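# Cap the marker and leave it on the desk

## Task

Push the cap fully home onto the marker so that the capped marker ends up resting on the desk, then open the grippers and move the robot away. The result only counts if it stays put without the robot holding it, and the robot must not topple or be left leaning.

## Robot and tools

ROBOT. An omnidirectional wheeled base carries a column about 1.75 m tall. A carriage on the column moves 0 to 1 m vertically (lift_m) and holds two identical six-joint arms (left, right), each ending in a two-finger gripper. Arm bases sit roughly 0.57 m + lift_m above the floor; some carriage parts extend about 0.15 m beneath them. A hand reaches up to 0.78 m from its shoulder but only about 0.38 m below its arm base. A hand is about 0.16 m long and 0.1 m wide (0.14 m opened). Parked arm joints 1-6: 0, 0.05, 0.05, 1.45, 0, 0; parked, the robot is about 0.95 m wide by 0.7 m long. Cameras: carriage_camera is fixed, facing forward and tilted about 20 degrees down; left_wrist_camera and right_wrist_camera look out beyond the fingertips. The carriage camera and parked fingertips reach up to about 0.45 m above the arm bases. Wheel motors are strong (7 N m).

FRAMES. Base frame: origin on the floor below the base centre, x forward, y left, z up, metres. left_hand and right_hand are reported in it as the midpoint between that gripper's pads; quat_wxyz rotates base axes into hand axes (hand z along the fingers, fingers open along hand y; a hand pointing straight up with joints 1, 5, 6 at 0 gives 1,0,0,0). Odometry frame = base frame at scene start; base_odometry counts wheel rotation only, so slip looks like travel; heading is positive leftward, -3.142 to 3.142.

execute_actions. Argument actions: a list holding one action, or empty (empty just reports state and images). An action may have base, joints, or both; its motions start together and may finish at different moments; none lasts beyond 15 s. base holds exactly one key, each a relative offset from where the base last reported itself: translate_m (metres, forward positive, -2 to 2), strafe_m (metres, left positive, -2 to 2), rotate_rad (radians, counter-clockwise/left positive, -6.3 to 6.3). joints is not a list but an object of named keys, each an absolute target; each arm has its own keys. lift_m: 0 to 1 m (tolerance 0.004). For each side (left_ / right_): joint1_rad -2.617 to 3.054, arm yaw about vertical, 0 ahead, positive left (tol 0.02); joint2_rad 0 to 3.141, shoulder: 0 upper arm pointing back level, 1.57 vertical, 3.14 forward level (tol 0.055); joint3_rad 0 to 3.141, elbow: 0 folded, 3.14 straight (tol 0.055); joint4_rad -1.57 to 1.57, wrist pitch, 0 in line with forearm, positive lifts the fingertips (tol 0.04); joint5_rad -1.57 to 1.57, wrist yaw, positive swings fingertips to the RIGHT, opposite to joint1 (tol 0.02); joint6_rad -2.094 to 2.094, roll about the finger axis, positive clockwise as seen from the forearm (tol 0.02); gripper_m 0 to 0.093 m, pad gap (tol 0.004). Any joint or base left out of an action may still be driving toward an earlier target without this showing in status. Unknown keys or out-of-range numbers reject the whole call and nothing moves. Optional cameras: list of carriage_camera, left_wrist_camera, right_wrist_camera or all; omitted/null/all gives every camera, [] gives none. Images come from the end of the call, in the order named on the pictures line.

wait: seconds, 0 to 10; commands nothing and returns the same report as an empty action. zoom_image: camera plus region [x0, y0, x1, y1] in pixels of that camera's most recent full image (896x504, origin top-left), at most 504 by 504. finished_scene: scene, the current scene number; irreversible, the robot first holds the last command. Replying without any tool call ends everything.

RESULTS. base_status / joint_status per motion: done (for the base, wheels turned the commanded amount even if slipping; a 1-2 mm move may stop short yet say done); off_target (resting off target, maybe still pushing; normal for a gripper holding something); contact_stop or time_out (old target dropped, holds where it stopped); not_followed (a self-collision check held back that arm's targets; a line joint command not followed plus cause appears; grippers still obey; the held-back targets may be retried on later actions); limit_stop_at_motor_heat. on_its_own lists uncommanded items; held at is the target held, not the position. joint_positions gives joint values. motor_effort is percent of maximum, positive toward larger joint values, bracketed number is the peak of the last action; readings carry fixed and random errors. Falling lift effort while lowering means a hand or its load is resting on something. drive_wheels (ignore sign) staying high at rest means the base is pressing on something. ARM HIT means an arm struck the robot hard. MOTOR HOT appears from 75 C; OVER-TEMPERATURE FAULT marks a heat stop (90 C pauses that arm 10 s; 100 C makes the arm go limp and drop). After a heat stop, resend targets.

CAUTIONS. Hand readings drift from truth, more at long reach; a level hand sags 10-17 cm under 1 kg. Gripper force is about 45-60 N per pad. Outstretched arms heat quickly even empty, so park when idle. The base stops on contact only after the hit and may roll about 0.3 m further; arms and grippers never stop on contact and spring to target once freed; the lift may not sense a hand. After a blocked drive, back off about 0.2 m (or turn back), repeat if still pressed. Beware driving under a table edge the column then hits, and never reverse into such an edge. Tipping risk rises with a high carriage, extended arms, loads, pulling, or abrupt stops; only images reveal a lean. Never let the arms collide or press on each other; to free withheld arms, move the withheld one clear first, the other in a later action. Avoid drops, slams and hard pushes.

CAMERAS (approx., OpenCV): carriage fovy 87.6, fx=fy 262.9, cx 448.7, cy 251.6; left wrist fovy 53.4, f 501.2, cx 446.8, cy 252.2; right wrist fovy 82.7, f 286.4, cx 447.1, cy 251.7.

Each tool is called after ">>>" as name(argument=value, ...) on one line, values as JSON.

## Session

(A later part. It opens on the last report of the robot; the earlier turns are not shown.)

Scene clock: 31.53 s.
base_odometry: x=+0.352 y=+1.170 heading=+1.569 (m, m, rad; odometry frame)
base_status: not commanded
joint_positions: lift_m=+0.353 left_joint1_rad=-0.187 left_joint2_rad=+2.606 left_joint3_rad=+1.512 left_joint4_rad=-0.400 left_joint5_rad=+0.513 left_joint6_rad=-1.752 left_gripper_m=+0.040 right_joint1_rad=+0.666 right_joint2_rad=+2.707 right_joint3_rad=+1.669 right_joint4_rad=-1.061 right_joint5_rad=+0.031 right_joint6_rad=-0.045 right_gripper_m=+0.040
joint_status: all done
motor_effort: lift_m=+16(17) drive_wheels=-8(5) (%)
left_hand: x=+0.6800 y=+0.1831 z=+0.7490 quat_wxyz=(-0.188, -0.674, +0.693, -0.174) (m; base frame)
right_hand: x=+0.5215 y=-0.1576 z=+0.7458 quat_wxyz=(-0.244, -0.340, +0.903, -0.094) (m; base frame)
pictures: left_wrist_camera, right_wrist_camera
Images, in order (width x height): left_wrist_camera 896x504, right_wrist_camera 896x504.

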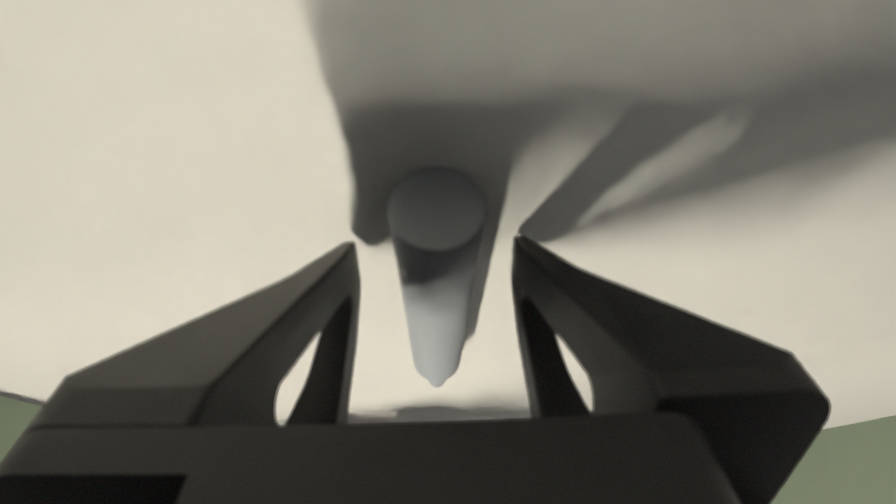

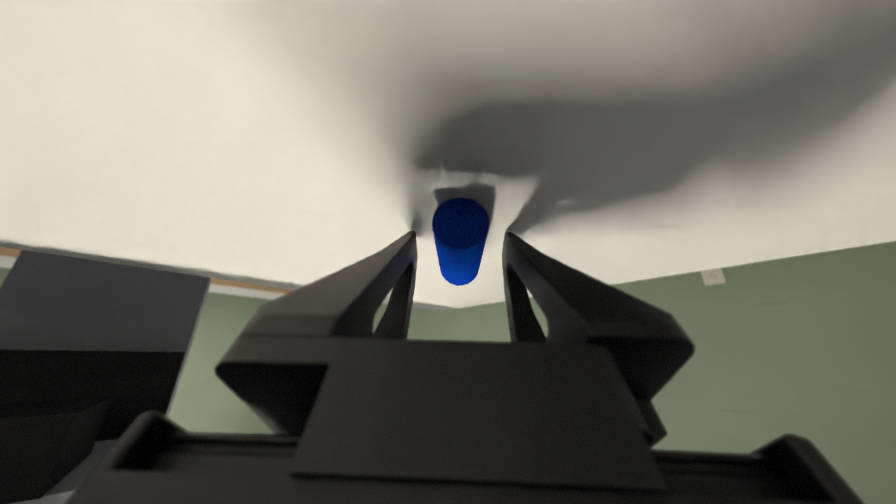

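Both fingertips are about at the desk. Close grippers.

>>> execute_actions(actions=[{"joints": {"left_gripper_m": 0.0, "right_gripper_m": 0.0}}])

Scene clock: 32.17 s.
base_odometry: x=+0.352 y=+1.170 heading=+1.569 (m, m, rad; odometry frame)
base_status: not commanded
joint_positions: lift_m=+0.353 left_joint1_rad=-0.187 left_joint2_rad=+2.606 left_joint3_rad=+1.512 left_joint4_rad=-0.400 left_joint5_rad=+0.513 left_joint6_rad=-1.752 left_gripper_m=+0.018 right_joint1_rad=+0.666 right_joint2_rad=+2.707 right_joint3_rad=+1.669 right_joint4_rad=-1.061 right_joint5_rad=+0.031 right_joint6_rad=-0.045 right_gripper_m=+0.019
joint_status: left_gripper_m off_target (ended at +0.018, target +0.000); right_gripper_m off_target (ended at +0.019, target +0.000)
motor_effort: lift_m=+16(16) drive_wheels=+4(8) (%)
left_hand: x=+0.6800 y=+0.1830 z=+0.7491 quat_wxyz=(-0.188, -0.674, +0.693, -0.174) (m; base frame)
right_hand: x=+0.5215 y=-0.1576 z=+0.7458 quat_wxyz=(-0.244, -0.340, +0.903, -0.094) (m; base frame)
pictures: carriage_camera, left_wrist_camera, right_wrist_camera
Images, in order (width x height): carriage_camera 896x504, left_wrist_camera 896x504, right_wrist_camera 896x504.

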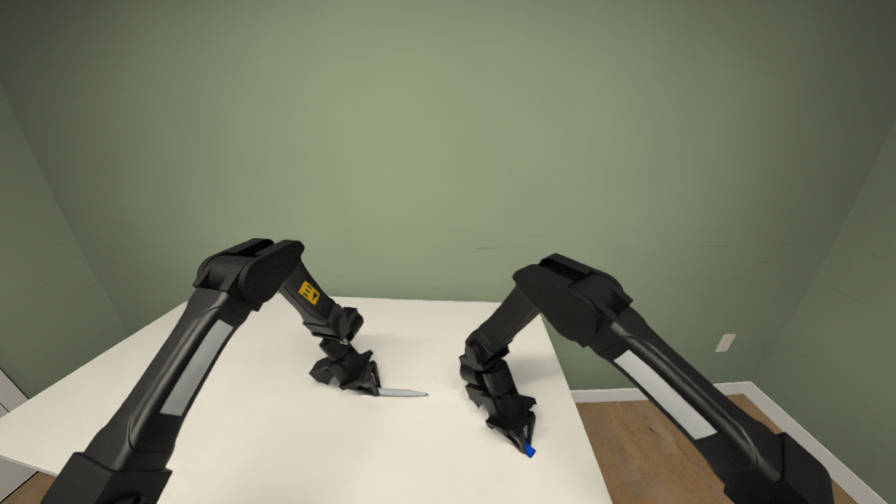

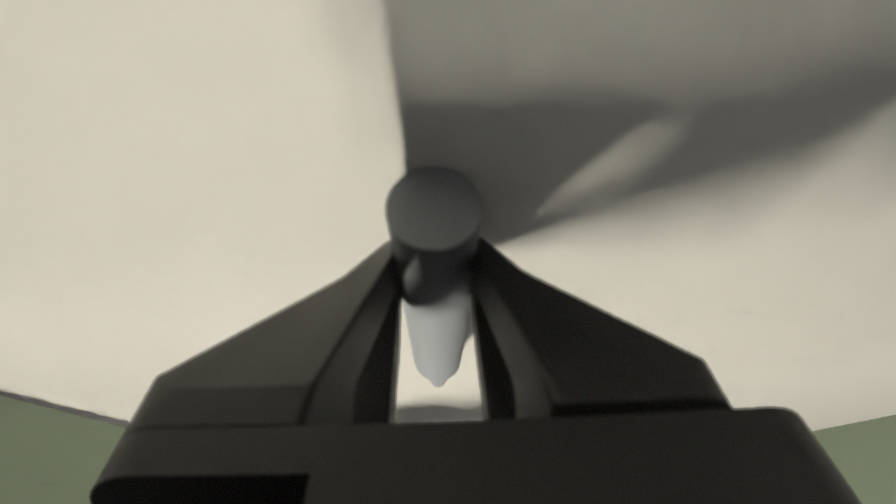

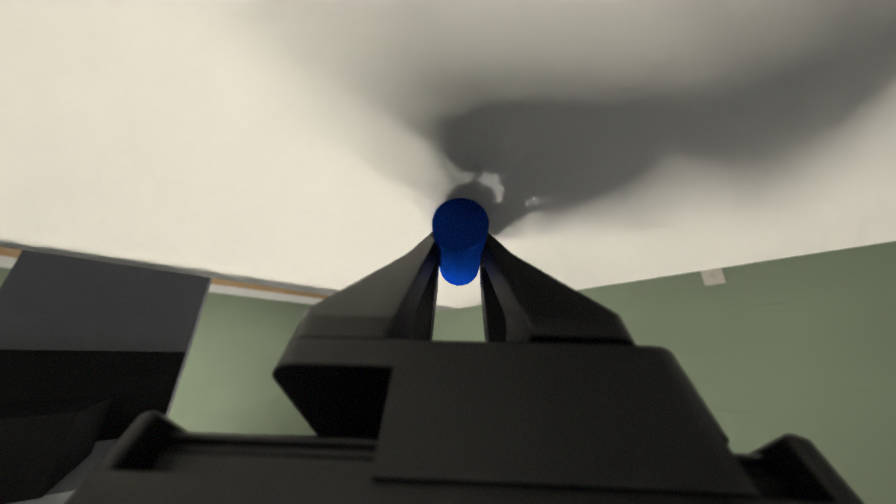

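>>> execute_actions(actions=[{"joints": {"left_joint1_rad": -0.219, "left_joint2_rad": 2.30, "left_joint3_rad": 1.489, "left_joint4_rad": -0.624, "left_joint5_rad": 0.505, "left_joint6_rad": -1.821, "right_joint2_rad": 2.35, "right_joint6_rad": 0.6}}], cameras=[])

>>> execute_actions(actions=[{"joints": {"right_joint1_rad": 0.733, "right_joint2_rad": 2.61, "right_joint3_rad": 0.925, "right_joint4_rad": 1.461, "right_joint5_rad": 0.184, "right_joint6_rad": 1.748}}])

Scene clock: 34.80 s.
base_odometry: x=+0.352 y=+1.170 heading=+1.569 (m, m, rad; odometry frame)
base_status: not commanded
joint_positions: lift_m=+0.353 left_joint1_rad=-0.215 left_joint2_rad=+2.298 left_joint3_rad=+1.490 left_joint4_rad=-0.614 left_joint5_rad=+0.505 left_joint6_rad=-1.817 left_gripper_m=+0.018 right_joint1_rad=+0.666 right_joint2_rad=+2.346 right_joint3_rad=+1.669 right_joint4_rad=-1.060 right_joint5_rad=+0.031 right_joint6_rad=+0.593 right_gripper_m=+0.019
joint_status: all done
motor_effort: lift_m=+16(16) drive_wheels=+3(7) (%)
left_hand: x=+0.6870 y=+0.1708 z=+0.8673 quat_wxyz=(-0.174, -0.681, +0.685, -0.193) (m; base frame)
right_hand: x=+0.5853 y=-0.1075 z=+0.8670 quat_wxyz=(-0.058, -0.038, +0.996, -0.061) (m; base frame)
pictures: none
No camera images: the call's "cameras" was empty. Leave "cameras" out to get every camera's image.

Scene clock: 36.93 s.
base_odometry: x=+0.352 y=+1.170 heading=+1.569 (m, m, rad; odometry frame)
base_status: not commanded
joint_positions: lift_m=+0.354 left_joint1_rad=-0.215 left_joint2_rad=+2.298 left_joint3_rad=+1.490 left_joint4_rad=-0.619 left_joint5_rad=+0.504 left_joint6_rad=-1.817 left_gripper_m=+0.018 right_joint1_rad=+0.772 right_joint2_rad=+2.379 right_joint3_rad=+0.913 right_joint4_rad=-0.081 right_joint5_rad=+0.291 right_joint6_rad=+1.715 right_gripper_m=+0.018
joint_status: right_joint1_rad off_target (ended at +0.772, target +0.733); right_joint2_rad off_target (ended at +2.379, target +2.610); right_joint4_rad off_target (ended at -0.081, target +1.461); right_joint5_rad off_target (ended at +0.291, target +0.184); right_joint6_rad off_target (ended at +1.715, target +1.748); the others done
motor_effort: lift_m=+9(16) drive_wheels=+8(9) (%)
left_hand: x=+0.6858 y=+0.1712 z=+0.8677 quat_wxyz=(-0.175, -0.681, +0.685, -0.190) (m; base frame)
right_hand: x=+0.5239 y=-0.1706 z=+0.7349 quat_wxyz=(+0.141, +0.451, +0.881, -0.035) (m; base frame)
pictures: carriage_camera, left_wrist_camera, right_wrist_camera
Images, in order (width x height): carriage_camera 896x504, left_wrist_camera 896x504, right_wrist_camera 896x504.

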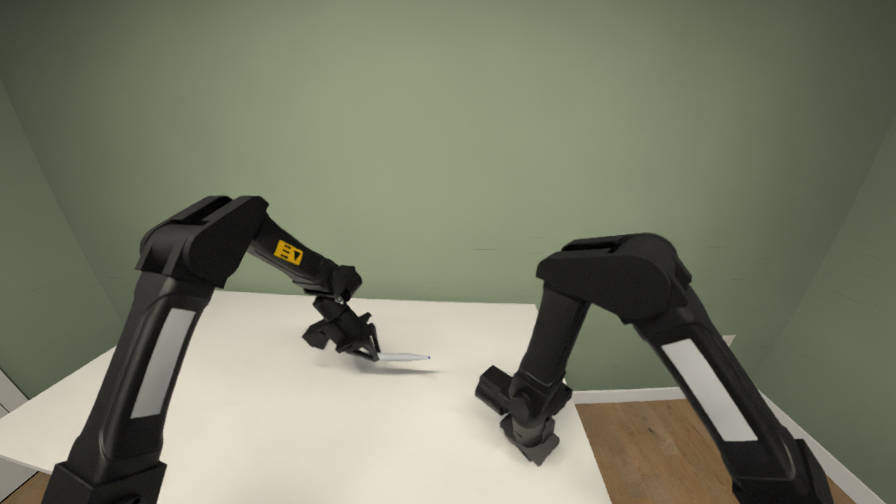

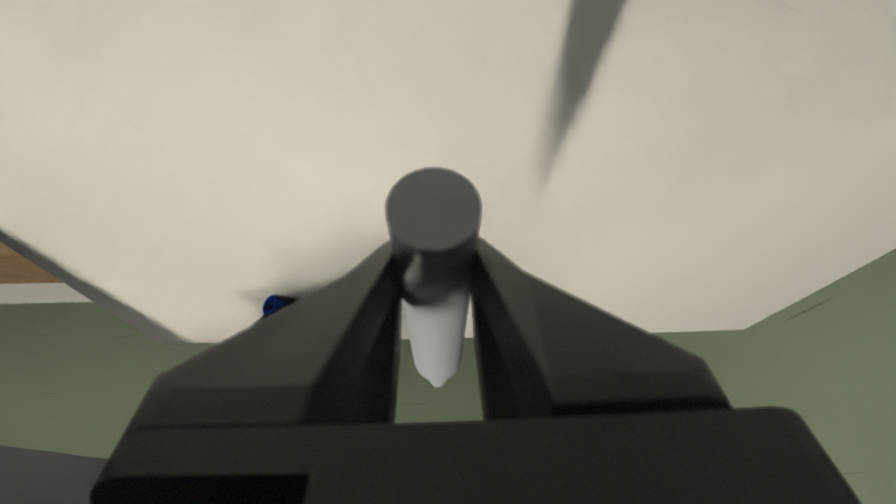

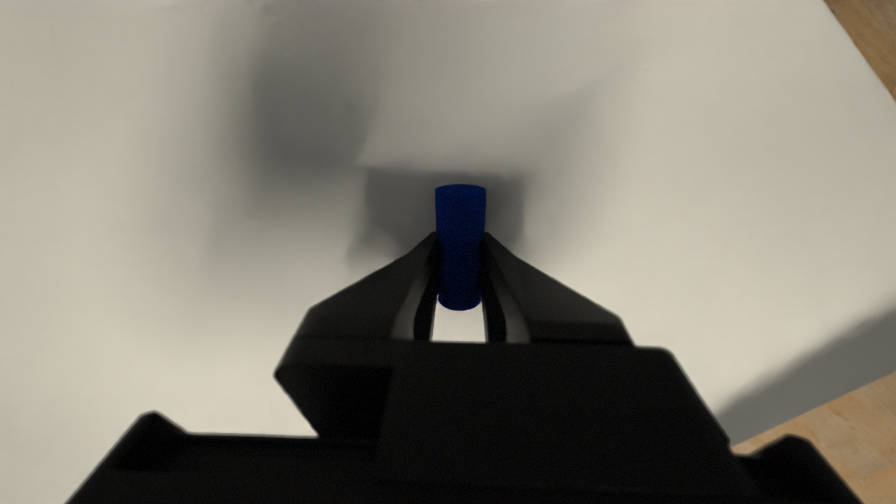

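>>> execute_actions(actions=[{"joints": {"right_joint1_rad": 0.772, "right_joint2_rad": 2.36, "right_joint3_rad": 0.913, "right_joint4_rad": -0.081, "right_joint5_rad": 0.291, "right_joint6_rad": 1.715}}])

Scene clock: 38.77 s.
base_odometry: x=+0.352 y=+1.170 heading=+1.569 (m, m, rad; odometry frame)
base_status: not commanded
joint_positions: lift_m=+0.353 left_joint1_rad=-0.215 left_joint2_rad=+2.299 left_joint3_rad=+1.490 left_joint4_rad=-0.622 left_joint5_rad=+0.503 left_joint6_rad=-1.817 left_gripper_m=+0.018 right_joint1_rad=+0.775 right_joint2_rad=+2.344 right_joint3_rad=+0.916 right_joint4_rad=-0.077 right_joint5_rad=+0.297 right_joint6_rad=+1.707 right_gripper_m=+0.018
joint_status: all done
motor_effort: lift_m=+17(18) drive_wheels=+2(8) (%)
left_hand: x=+0.6851 y=+0.1715 z=+0.8659 quat_wxyz=(-0.175, -0.682, +0.685, -0.188) (m; base frame)
right_hand: x=+0.5331 y=-0.1621 z=+0.7445 quat_wxyz=(+0.151, +0.449, +0.881, -0.017) (m; base frame)
pictures: carriage_camera, left_wrist_camera, right_wrist_camera
Images, in order (width x height): carriage_camera 896x504, left_wrist_camera 896x504, right_wrist_camera 896x504.

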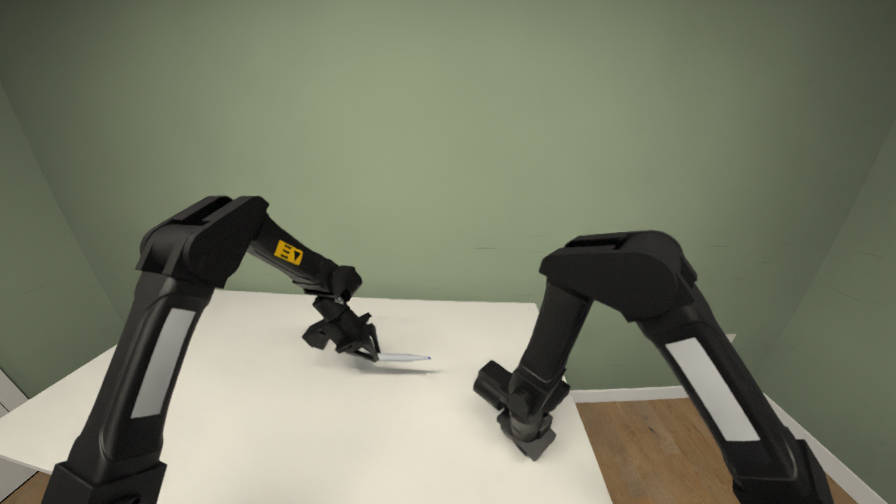

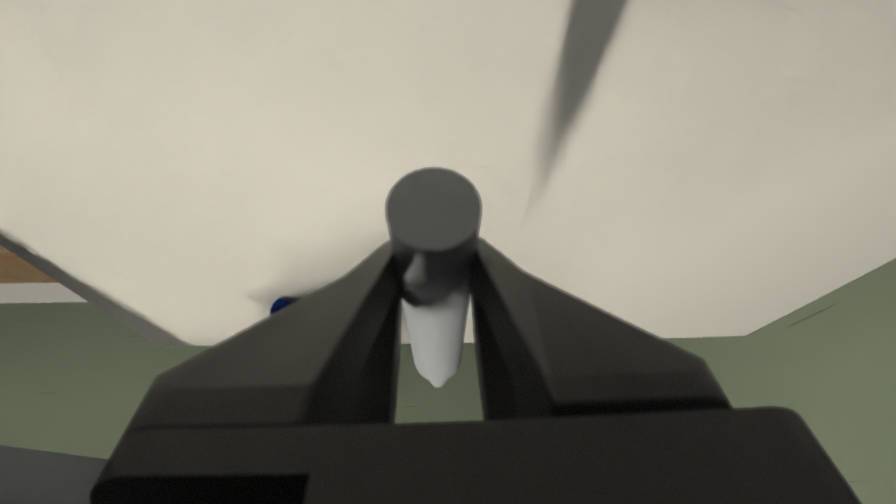

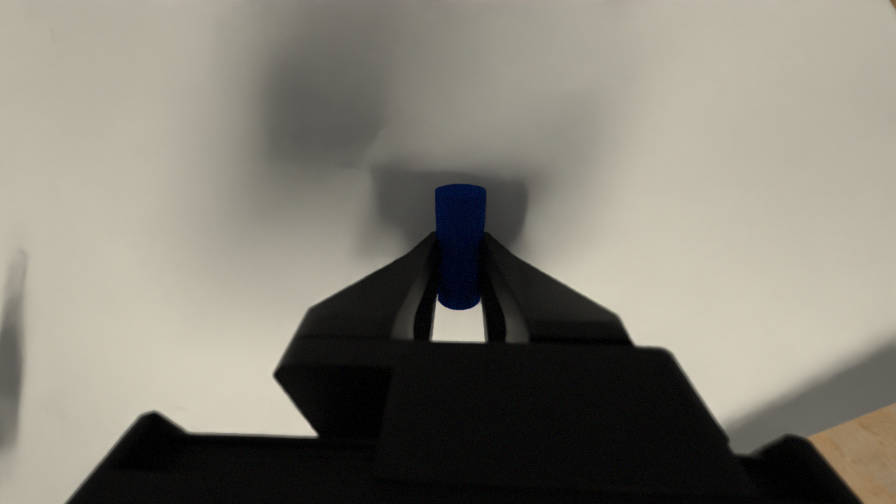

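>>> execute_actions(actions=[{"joints": {"right_gripper_m": 0.06}}], cameras=[])

>>> execute_actions(actions=[{"joints": {"lift_m": 0.39}}], cameras=[])

>>> execute_actions(actions=[{"joints": {"right_joint1_rad": 0.338, "right_joint2_rad": 2.475, "right_joint3_rad": 1.18, "right_joint4_rad": -0.429, "right_joint5_rad": -0.497, "right_joint6_rad": 1.222}}], cameras=["carriage_camera", "right_wrist_camera"])

Scene clock: 40.27 s.
base_odometry: x=+0.352 y=+1.170 heading=+1.569 (m, m, rad; odometry frame)
base_status: not commanded
joint_positions: lift_m=+0.353 left_joint1_rad=-0.215 left_joint2_rad=+2.299 left_joint3_rad=+1.490 left_joint4_rad=-0.622 left_joint5_rad=+0.503 left_joint6_rad=-1.817 left_gripper_m=+0.018 right_joint1_rad=+0.775 right_joint2_rad=+2.344 right_joint3_rad=+0.916 right_joint4_rad=-0.077 right_joint5_rad=+0.297 right_joint6_rad=+1.707 right_gripper_m=+0.060
joint_status: all done
motor_effort: lift_m=+18(17) drive_wheels=+2(3) (%)
left_hand: x=+0.6851 y=+0.1715 z=+0.8659 quat_wxyz=(-0.175, -0.682, +0.685, -0.188) (m; base frame)
right_hand: x=+0.5331 y=-0.1621 z=+0.7445 quat_wxyz=(+0.151, +0.449, +0.881, -0.017) (m; base frame)
pictures: none
No camera images: the call's "cameras" was empty. Leave "cameras" out to get every camera's image.

Scene clock: 40.93 s.
base_odometry: x=+0.352 y=+1.170 heading=+1.569 (m, m, rad; odometry frame)
base_status: not commanded
joint_positions: lift_m=+0.390 left_joint1_rad=-0.215 left_joint2_rad=+2.303 left_joint3_rad=+1.490 left_joint4_rad=-0.622 left_joint5_rad=+0.503 left_joint6_rad=-1.817 left_gripper_m=+0.018 right_joint1_rad=+0.775 right_joint2_rad=+2.355 right_joint3_rad=+0.916 right_joint4_rad=-0.078 right_joint5_rad=+0.294 right_joint6_rad=+1.708 right_gripper_m=+0.060
joint_status: all done
motor_effort: lift_m=+18(22) drive_wheels=+2(6) (%)
left_hand: x=+0.6844 y=+0.1716 z=+0.9014 quat_wxyz=(-0.176, -0.682, +0.684, -0.187) (m; base frame)
right_hand: x=+0.5303 y=-0.1642 z=+0.7779 quat_wxyz=(+0.147, +0.448, +0.881, -0.022) (m; base frame)
pictures: none
No camera images: the call's "cameras" was empty. Leave "cameras" out to get every camera's image.

Scene clock: 42.23 s.
base_odometry: x=+0.352 y=+1.170 heading=+1.569 (m, m, rad; odometry frame)
base_status: not commanded
joint_positions: lift_m=+0.390 left_joint1_rad=-0.215 left_joint2_rad=+2.303 left_joint3_rad=+1.490 left_joint4_rad=-0.622 left_joint5_rad=+0.503 left_joint6_rad=-1.817 left_gripper_m=+0.018 right_joint1_rad=+0.333 right_joint2_rad=+2.476 right_joint3_rad=+1.164 right_joint4_rad=-0.415 right_joint5_rad=-0.490 right_joint6_rad=+1.229 right_gripper_m=+0.060
joint_status: all done
motor_effort: lift_m=+18(18) drive_wheels=+2(3) (%)
left_hand: x=+0.6844 y=+0.1716 z=+0.9014 quat_wxyz=(-0.176, -0.682, +0.684, -0.187) (m; base frame)
right_hand: x=+0.5430 y=-0.1671 z=+0.7827 quat_wxyz=(-0.224, +0.436, +0.864, +0.119) (m; base frame)
pictures: carriage_camera, right_wrist_camera
Images, in order (width x height): carriage_camera 896x504, right_wrist_camera 896x504.

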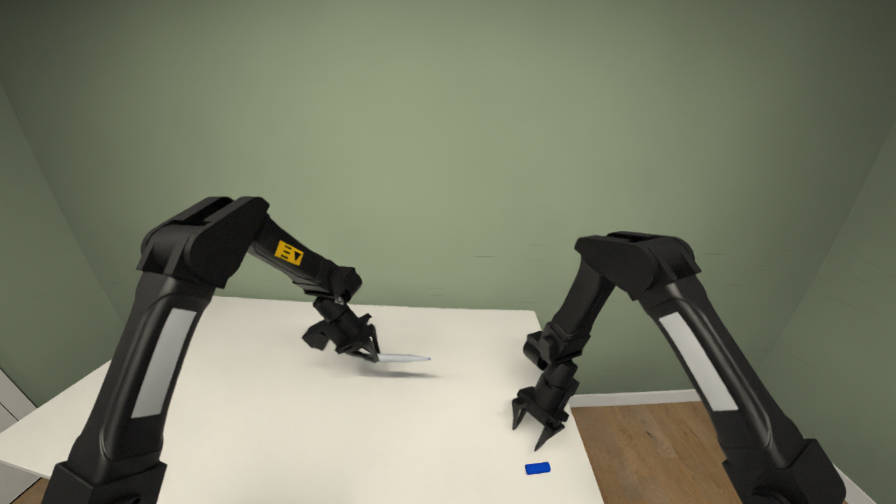

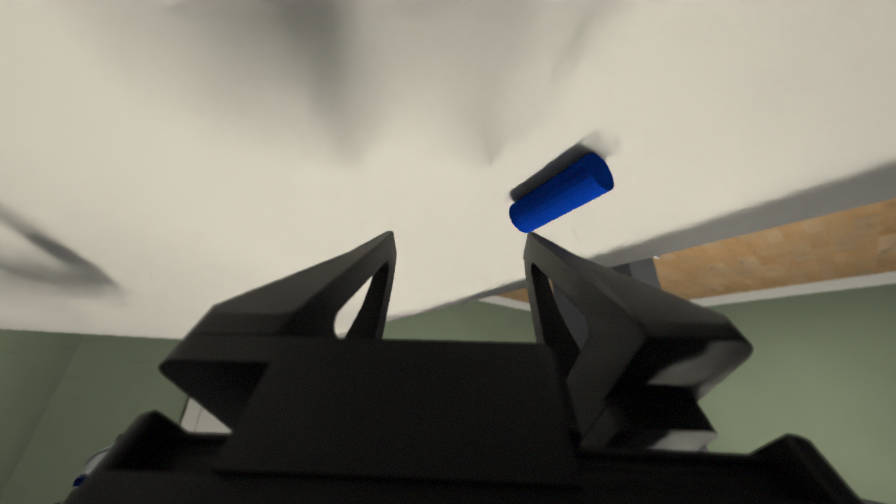

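>>> zoom_image(camera="right_wrist_camera", region=[490, 120, 640, 250])

>>> zoom_image(camera="carriage_camera", region=[480, 390, 620, 504])

Region (490, 120, 640, 250) of right_wrist_camera's 896x504 image, scaled by 3.360, with more detail than that image has; it fills the top 437 rows of this view, and the rest is white.

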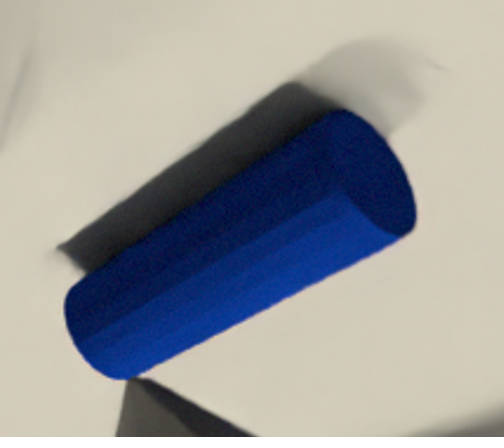

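Region (480, 390, 620, 504) of carriage_camera's 896x504 image, scaled by 3.600, with more detail than that image has; it fills the top 410 rows of this view, and the rest is white.

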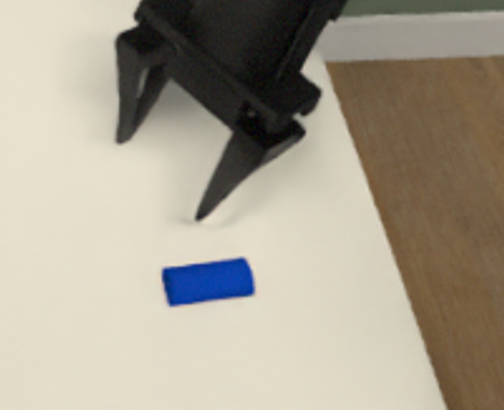

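>>> execute_actions(actions=[{"joints": {"right_joint1_rad": 0.285, "right_joint2_rad": 2.324, "right_joint3_rad": 0.586, "right_joint4_rad": 0.31, "right_joint5_rad": -0.507, "right_joint6_rad": 1.844}}], cameras=["carriage_camera", "right_wrist_camera"])

Scene clock: 44.37 s.
base_odometry: x=+0.352 y=+1.170 heading=+1.569 (m, m, rad; odometry frame)
base_status: not commanded
joint_positions: lift_m=+0.390 left_joint1_rad=-0.215 left_joint2_rad=+2.303 left_joint3_rad=+1.490 left_joint4_rad=-0.622 left_joint5_rad=+0.503 left_joint6_rad=-1.817 left_gripper_m=+0.018 right_joint1_rad=+0.283 right_joint2_rad=+2.324 right_joint3_rad=+0.605 right_joint4_rad=+0.295 right_joint5_rad=-0.502 right_joint6_rad=+1.837 right_gripper_m=+0.060
joint_status: all done
motor_effort: lift_m=+19(18) drive_wheels=-6(7) (%)
left_hand: x=+0.6844 y=+0.1716 z=+0.9014 quat_wxyz=(-0.176, -0.682, +0.684, -0.187) (m; base frame)
right_hand: x=+0.4964 y=-0.1951 z=+0.7832 quat_wxyz=(-0.181, +0.665, +0.701, +0.183) (m; base frame)
pictures: carriage_camera, right_wrist_camera
Images, in order (width x height): carriage_camera 896x504, right_wrist_camera 896x504.

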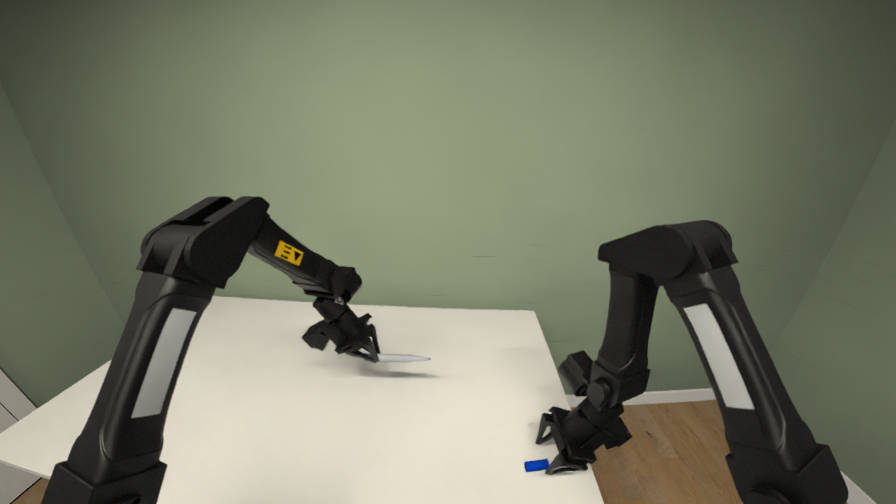

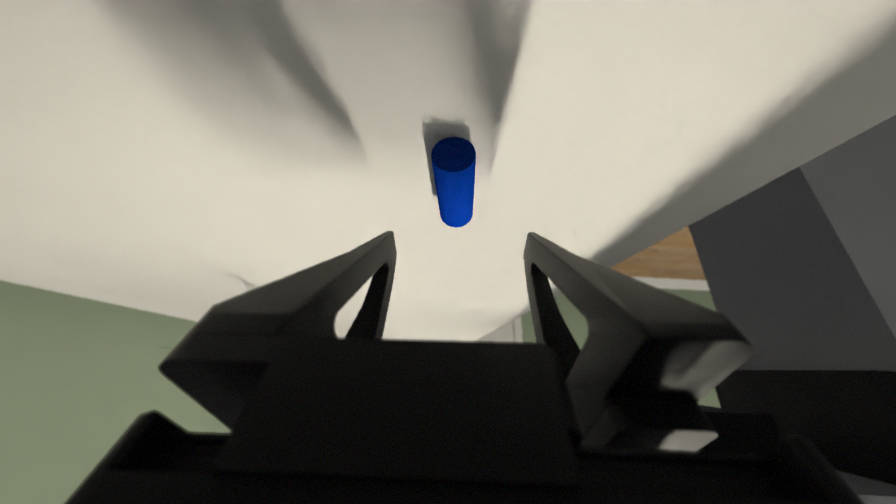

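>>> execute_actions(actions=[{"joints": {"lift_m": 0.360, "right_joint1_rad": 0.305, "right_joint6_rad": 1.86, "right_gripper_m": 0.04}}], cameras=["right_wrist_camera"])

Scene clock: 45.10 s.
base_odometry: x=+0.352 y=+1.170 heading=+1.569 (m, m, rad; odometry frame)
base_status: not commanded
joint_positions: lift_m=+0.360 left_joint1_rad=-0.215 left_joint2_rad=+2.310 left_joint3_rad=+1.490 left_joint4_rad=-0.624 left_joint5_rad=+0.503 left_joint6_rad=-1.817 left_gripper_m=+0.018 right_joint1_rad=+0.300 right_joint2_rad=+2.324 right_joint3_rad=+0.605 right_joint4_rad=+0.303 right_joint5_rad=-0.503 right_joint6_rad=+1.853 right_gripper_m=+0.040
joint_status: all done
motor_effort: lift_m=+17(17) drive_wheels=-6(6) (%)
left_hand: x=+0.6828 y=+0.1720 z=+0.8683 quat_wxyz=(-0.179, -0.683, +0.684, -0.183) (m; base frame)
right_hand: x=+0.4955 y=-0.1907 z=+0.7538 quat_wxyz=(-0.183, +0.663, +0.702, +0.183) (m; base frame)
pictures: right_wrist_camera
Images, in order (width x height): right_wrist_camera 896x504.

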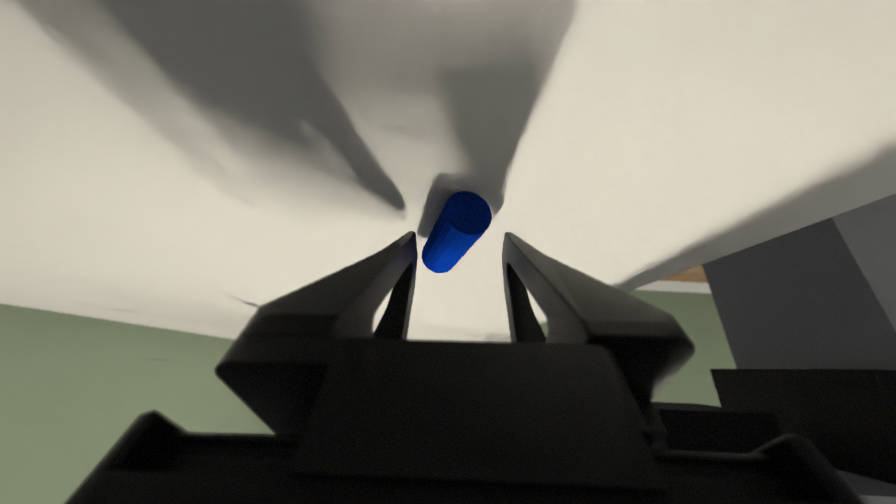

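>>> execute_actions(actions=[{"joints": {"right_gripper_m": 0.075}}], cameras=[])

>>> execute_actions(actions=[{"joints": {"lift_m": 0.351}}], cameras=["right_wrist_camera", "carriage_camera"])

Scene clock: 45.73 s.
base_odometry: x=+0.352 y=+1.170 heading=+1.569 (m, m, rad; odometry frame)
base_status: not commanded
joint_positions: lift_m=+0.360 left_joint1_rad=-0.215 left_joint2_rad=+2.310 left_joint3_rad=+1.490 left_joint4_rad=-0.624 left_joint5_rad=+0.503 left_joint6_rad=-1.817 left_gripper_m=+0.018 right_joint1_rad=+0.300 right_joint2_rad=+2.324 right_joint3_rad=+0.605 right_joint4_rad=+0.303 right_joint5_rad=-0.503 right_joint6_rad=+1.853 right_gripper_m=+0.075
joint_status: all done
motor_effort: lift_m=+17(16) drive_wheels=-6(6) (%)
left_hand: x=+0.6828 y=+0.1720 z=+0.8683 quat_wxyz=(-0.179, -0.683, +0.684, -0.183) (m; base frame)
right_hand: x=+0.4955 y=-0.1907 z=+0.7538 quat_wxyz=(-0.183, +0.663, +0.702, +0.183) (m; base frame)
pictures: none
No camera images: the call's "cameras" was empty. Leave "cameras" out to get every camera's image.

Scene clock: 46.33 s.
base_odometry: x=+0.352 y=+1.170 heading=+1.569 (m, m, rad; odometry frame)
base_status: not commanded
joint_positions: lift_m=+0.351 left_joint1_rad=-0.215 left_joint2_rad=+2.312 left_joint3_rad=+1.490 left_joint4_rad=-0.625 left_joint5_rad=+0.503 left_joint6_rad=-1.817 left_gripper_m=+0.018 right_joint1_rad=+0.300 right_joint2_rad=+2.324 right_joint3_rad=+0.605 right_joint4_rad=+0.305 right_joint5_rad=-0.503 right_joint6_rad=+1.853 right_gripper_m=+0.075
joint_status: all done
motor_effort: lift_m=+16(18) drive_wheels=+3(4) (%)
left_hand: x=+0.6824 y=+0.1721 z=+0.8588 quat_wxyz=(-0.179, -0.684, +0.684, -0.182) (m; base frame)
right_hand: x=+0.4958 y=-0.1905 z=+0.7449 quat_wxyz=(-0.183, +0.663, +0.702, +0.184) (m; base frame)
pictures: carriage_camera, right_wrist_camera
Images, in order (width x height): carriage_camera 896x504, right_wrist_camera 896x504.

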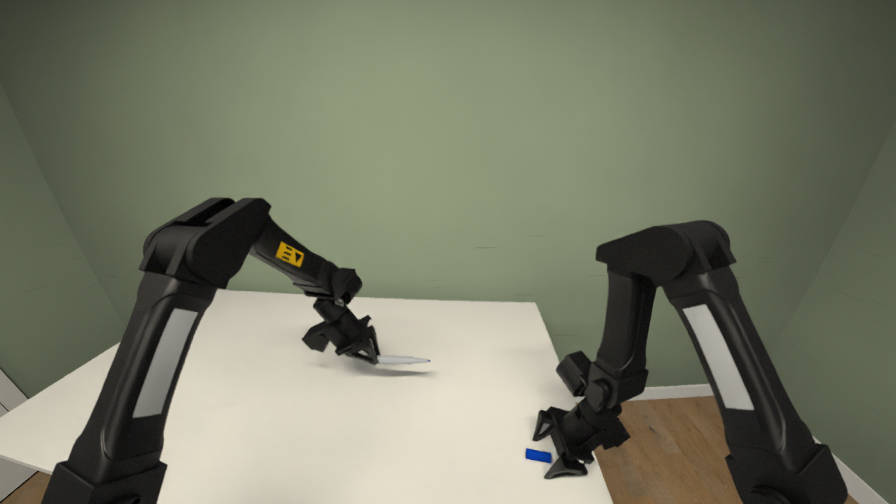

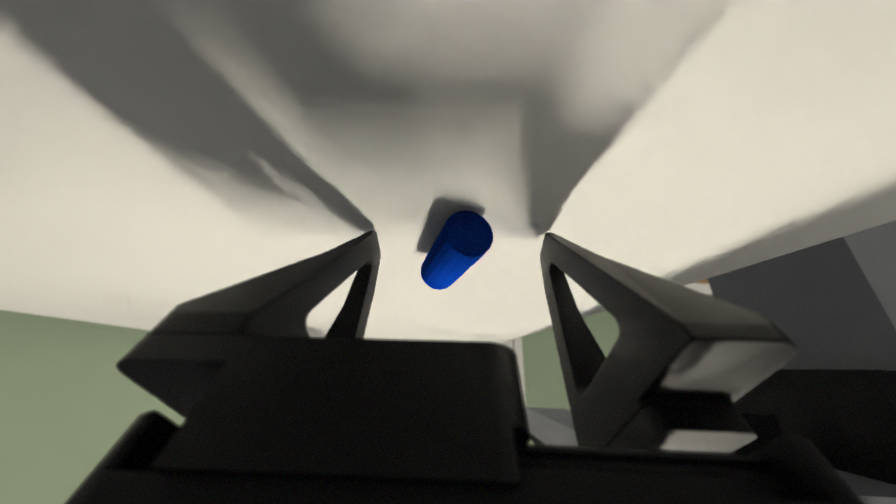

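>>> execute_actions(actions=[{"base": {"strafe_m": 0.018}}], cameras=["right_wrist_camera"])

Scene clock: 47.47 s.
base_odometry: x=+0.334 y=+1.170 heading=+1.569 (m, m, rad; odometry frame)
base_status: done
joint_positions: lift_m=+0.351 left_joint1_rad=-0.216 left_joint2_rad=+2.312 left_joint3_rad=+1.490 left_joint4_rad=-0.625 left_joint5_rad=+0.502 left_joint6_rad=-1.817 left_gripper_m=+0.018 right_joint1_rad=+0.300 right_joint2_rad=+2.324 right_joint3_rad=+0.605 right_joint4_rad=+0.305 right_joint5_rad=-0.503 right_joint6_rad=+1.853 right_gripper_m=+0.075
joint_status: not commanded
motor_effort: lift_m=+16(16) drive_wheels=+3(9) (%)
left_hand: x=+0.6820 y=+0.1714 z=+0.8588 quat_wxyz=(-0.179, -0.683, +0.684, -0.182) (m; base frame)
right_hand: x=+0.4958 y=-0.1905 z=+0.7449 quat_wxyz=(-0.183, +0.663, +0.702, +0.184) (m; base frame)
pictures: right_wrist_camera
Images, in order (width x height): right_wrist_camera 896x504.

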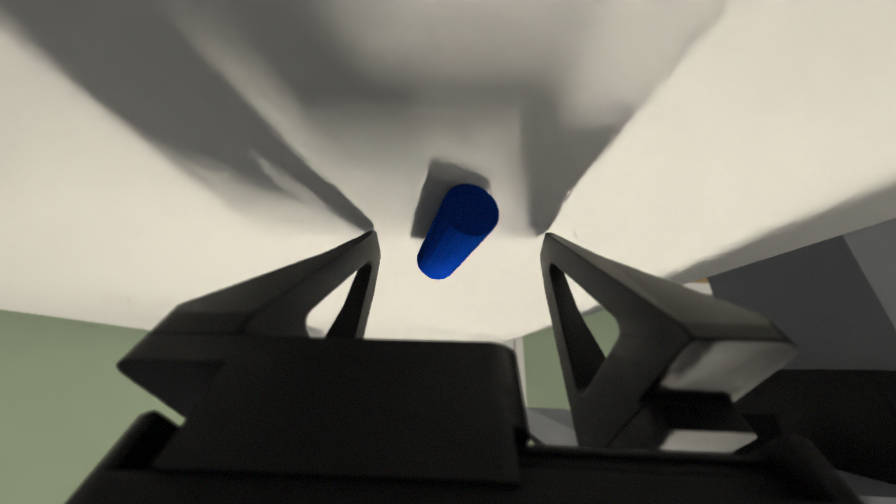

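>>> execute_actions(actions=[{"joints": {"right_gripper_m": 0.0}}], cameras=["right_wrist_camera", "carriage_camera"])

Scene clock: 48.23 s.
base_odometry: x=+0.334 y=+1.170 heading=+1.569 (m, m, rad; odometry frame)
base_status: not commanded
joint_positions: lift_m=+0.351 left_joint1_rad=-0.216 left_joint2_rad=+2.312 left_joint3_rad=+1.490 left_joint4_rad=-0.625 left_joint5_rad=+0.502 left_joint6_rad=-1.817 left_gripper_m=+0.018 right_joint1_rad=+0.300 right_joint2_rad=+2.324 right_joint3_rad=+0.605 right_joint4_rad=+0.305 right_joint5_rad=-0.503 right_joint6_rad=+1.853 right_gripper_m=+0.019
joint_status: right_gripper_m off_target (ended at +0.019, target +0.000)
motor_effort: lift_m=+17(16) drive_wheels=+3(4) (%)
left_hand: x=+0.6820 y=+0.1714 z=+0.8588 quat_wxyz=(-0.179, -0.683, +0.684, -0.182) (m; base frame)
right_hand: x=+0.4958 y=-0.1905 z=+0.7449 quat_wxyz=(-0.183, +0.663, +0.702, +0.184) (m; base frame)
pictures: carriage_camera, right_wrist_camera
Images, in order (width x height): carriage_camera 896x504, right_wrist_camera 896x504.

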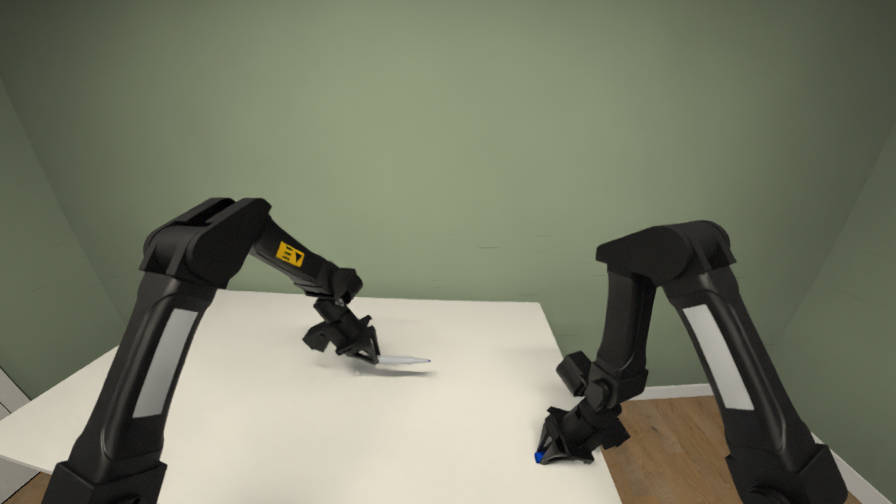

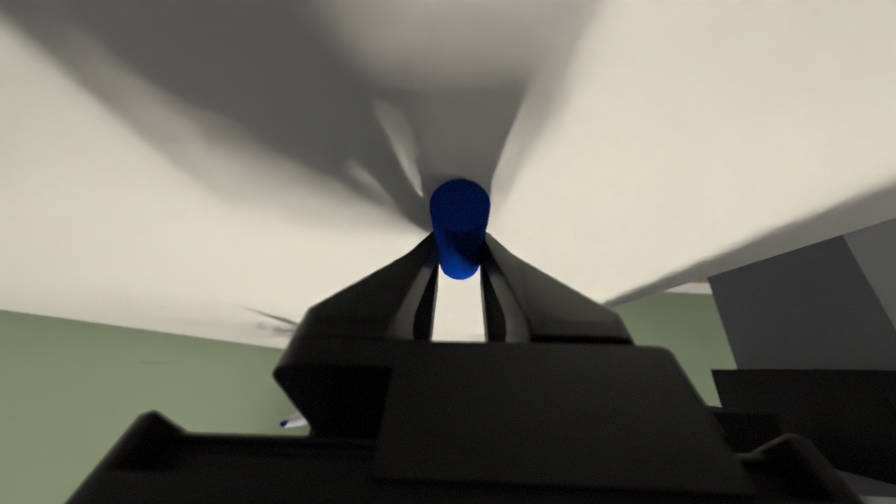

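>>> execute_actions(actions=[{"joints": {"lift_m": 0.385}}], cameras=[])

>>> execute_actions(actions=[{"joints": {"right_joint1_rad": 0.733, "right_joint3_rad": 0.94, "right_joint4_rad": 1.47, "right_joint5_rad": 0.184, "right_joint6_rad": 1.748}}], cameras=[])

>>> execute_actions(actions=[{"joints": {"lift_m": 0.351, "right_joint2_rad": 2.61}}])

Scene clock: 49.50 s.
base_odometry: x=+0.334 y=+1.170 heading=+1.569 (m, m, rad; odometry frame)
base_status: not commanded
joint_positions: lift_m=+0.385 left_joint1_rad=-0.216 left_joint2_rad=+2.306 left_joint3_rad=+1.490 left_joint4_rad=-0.627 left_joint5_rad=+0.502 left_joint6_rad=-1.817 left_gripper_m=+0.018 right_joint1_rad=+0.300 right_joint2_rad=+2.324 right_joint3_rad=+0.605 right_joint4_rad=+0.307 right_joint5_rad=-0.504 right_joint6_rad=+1.853 right_gripper_m=+0.019
joint_status: all done
motor_effort: lift_m=+18(22) drive_wheels=+3(4) (%)
left_hand: x=+0.6826 y=+0.1713 z=+0.8949 quat_wxyz=(-0.178, -0.683, +0.685, -0.183) (m; base frame)
right_hand: x=+0.4963 y=-0.1903 z=+0.7787 quat_wxyz=(-0.182, +0.663, +0.702, +0.185) (m; base frame)
pictures: none
No camera images: the call's "cameras" was empty. Leave "cameras" out to get every camera's image.

Scene clock: 51.03 s.
base_odometry: x=+0.334 y=+1.170 heading=+1.569 (m, m, rad; odometry frame)
base_status: not commanded
joint_positions: lift_m=+0.385 left_joint1_rad=-0.216 left_joint2_rad=+2.306 left_joint3_rad=+1.490 left_joint4_rad=-0.627 left_joint5_rad=+0.502 left_joint6_rad=-1.817 left_gripper_m=+0.018 right_joint1_rad=+0.738 right_joint2_rad=+2.324 right_joint3_rad=+0.924 right_joint4_rad=+1.457 right_joint5_rad=+0.177 right_joint6_rad=+1.755 right_gripper_m=+0.019
joint_status: all done
motor_effort: lift_m=+19(18) drive_wheels=+3(3) (%)
left_hand: x=+0.6826 y=+0.1713 z=+0.8949 quat_wxyz=(-0.178, -0.683, +0.685, -0.183) (m; base frame)
right_hand: x=+0.6959 y=-0.0021 z=+1.0341 quat_wxyz=(+0.288, +0.389, +0.567, +0.667) (m; base frame)
pictures: none
No camera images: the call's "cameras" was empty. Leave "cameras" out to get every camera's image.

Scene clock: 51.97 s.
base_odometry: x=+0.334 y=+1.170 heading=+1.569 (m, m, rad; odometry frame)
base_status: not commanded
joint_positions: lift_m=+0.351 left_joint1_rad=-0.216 left_joint2_rad=+2.310 left_joint3_rad=+1.490 left_joint4_rad=-0.627 left_joint5_rad=+0.502 left_joint6_rad=-1.817 left_gripper_m=+0.018 right_joint1_rad=+0.738 right_joint2_rad=+2.616 right_joint3_rad=+0.924 right_joint4_rad=+1.449 right_joint5_rad=+0.178 right_joint6_rad=+1.754 right_gripper_m=+0.019
joint_status: all done
motor_effort: lift_m=+16(16) drive_wheels=+3(4) (%)
left_hand: x=+0.6821 y=+0.1715 z=+0.8594 quat_wxyz=(-0.179, -0.683, +0.684, -0.182) (m; base frame)
right_hand: x=+0.6740 y=-0.0223 z=+0.8488 quat_wxyz=(+0.262, +0.429, +0.659, +0.559) (m; base frame)
pictures: carriage_camera, left_wrist_camera, right_wrist_camera
Images, in order (width x height): carriage_camera 896x504, left_wrist_camera 896x504, right_wrist_camera 896x504.

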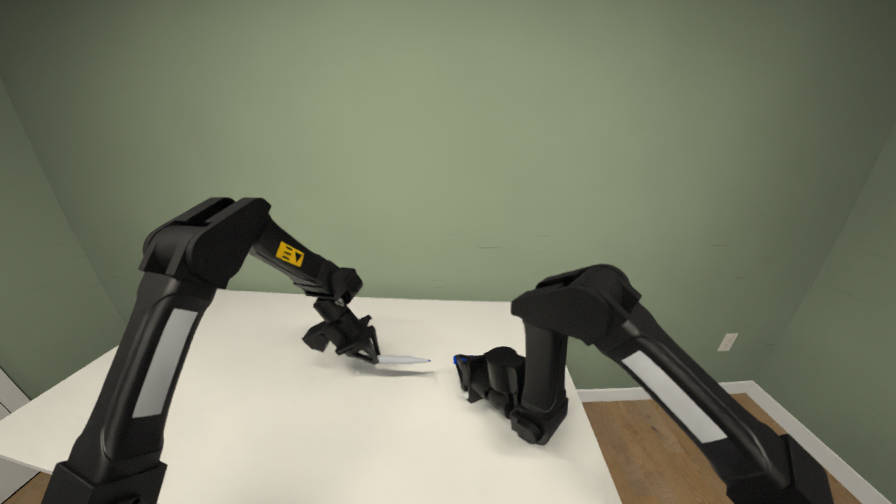

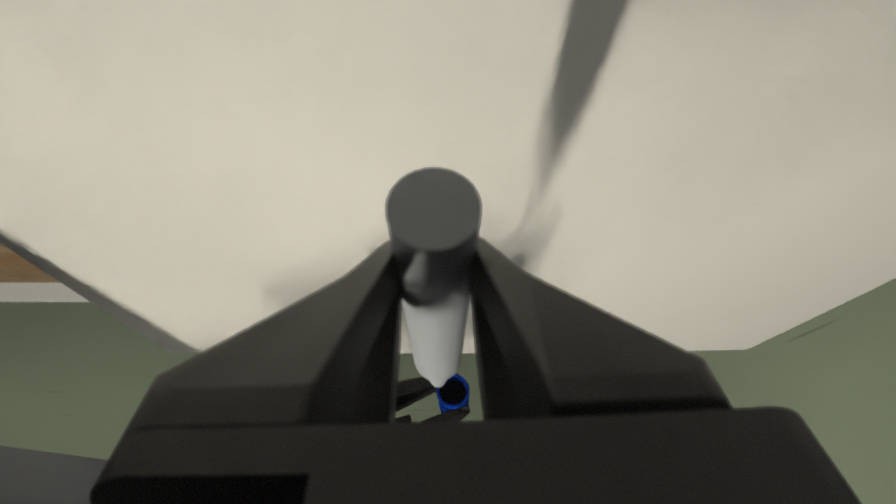

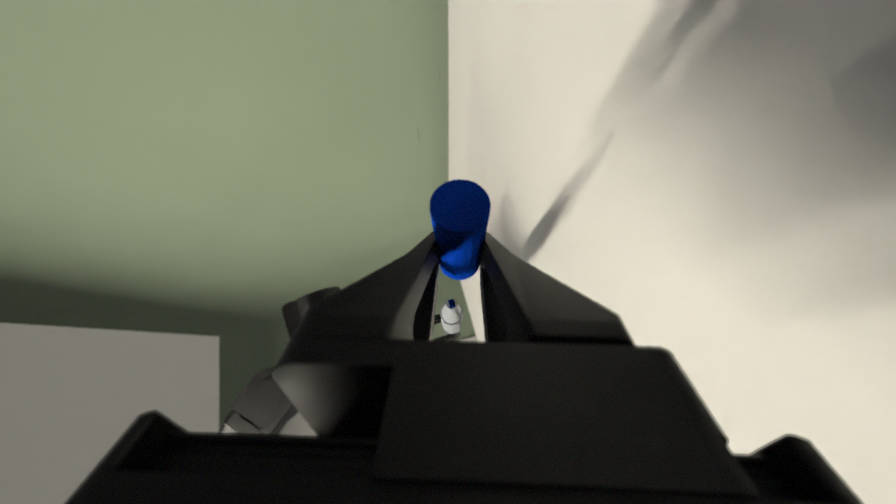

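>>> zoom_image(camera="left_wrist_camera", region=[380, 300, 500, 425])

>>> zoom_image(camera="right_wrist_camera", region=[410, 230, 510, 345])

>>> zoom_image(camera="carriage_camera", region=[360, 320, 500, 400])

Region (380, 300, 500, 425) of left_wrist_camera's 896x504 image, scaled by 4.032, with more detail than that image has; it fills the left 484 columns of this view, and the rest is white.

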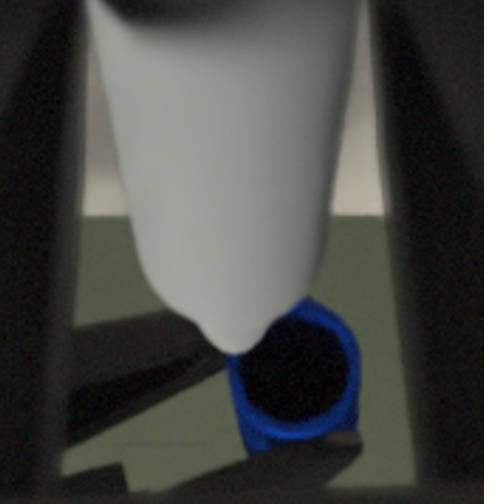

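Region (410, 230, 510, 345) of right_wrist_camera's 896x504 image, scaled by 4.383, with more detail than that image has; it fills the left 438 columns of this view, and the rest is white.

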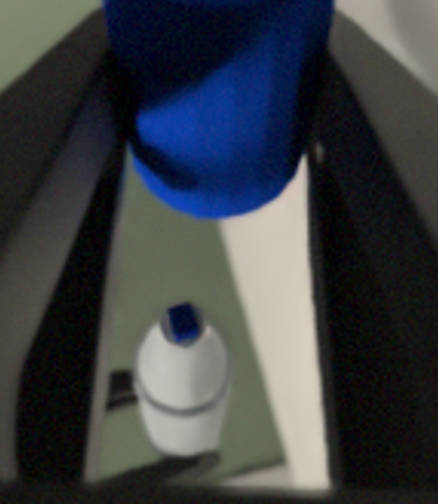

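Region (360, 320, 500, 400) of carriage_camera's 896x504 image, scaled by 3.600, with more detail than that image has; it fills the top 288 rows of this view, and the rest is white.

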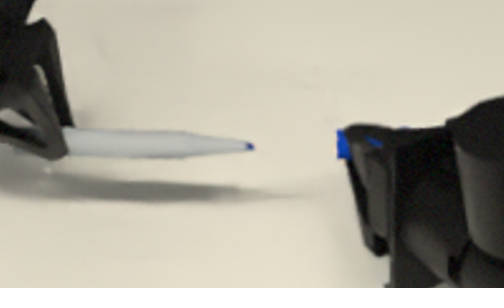

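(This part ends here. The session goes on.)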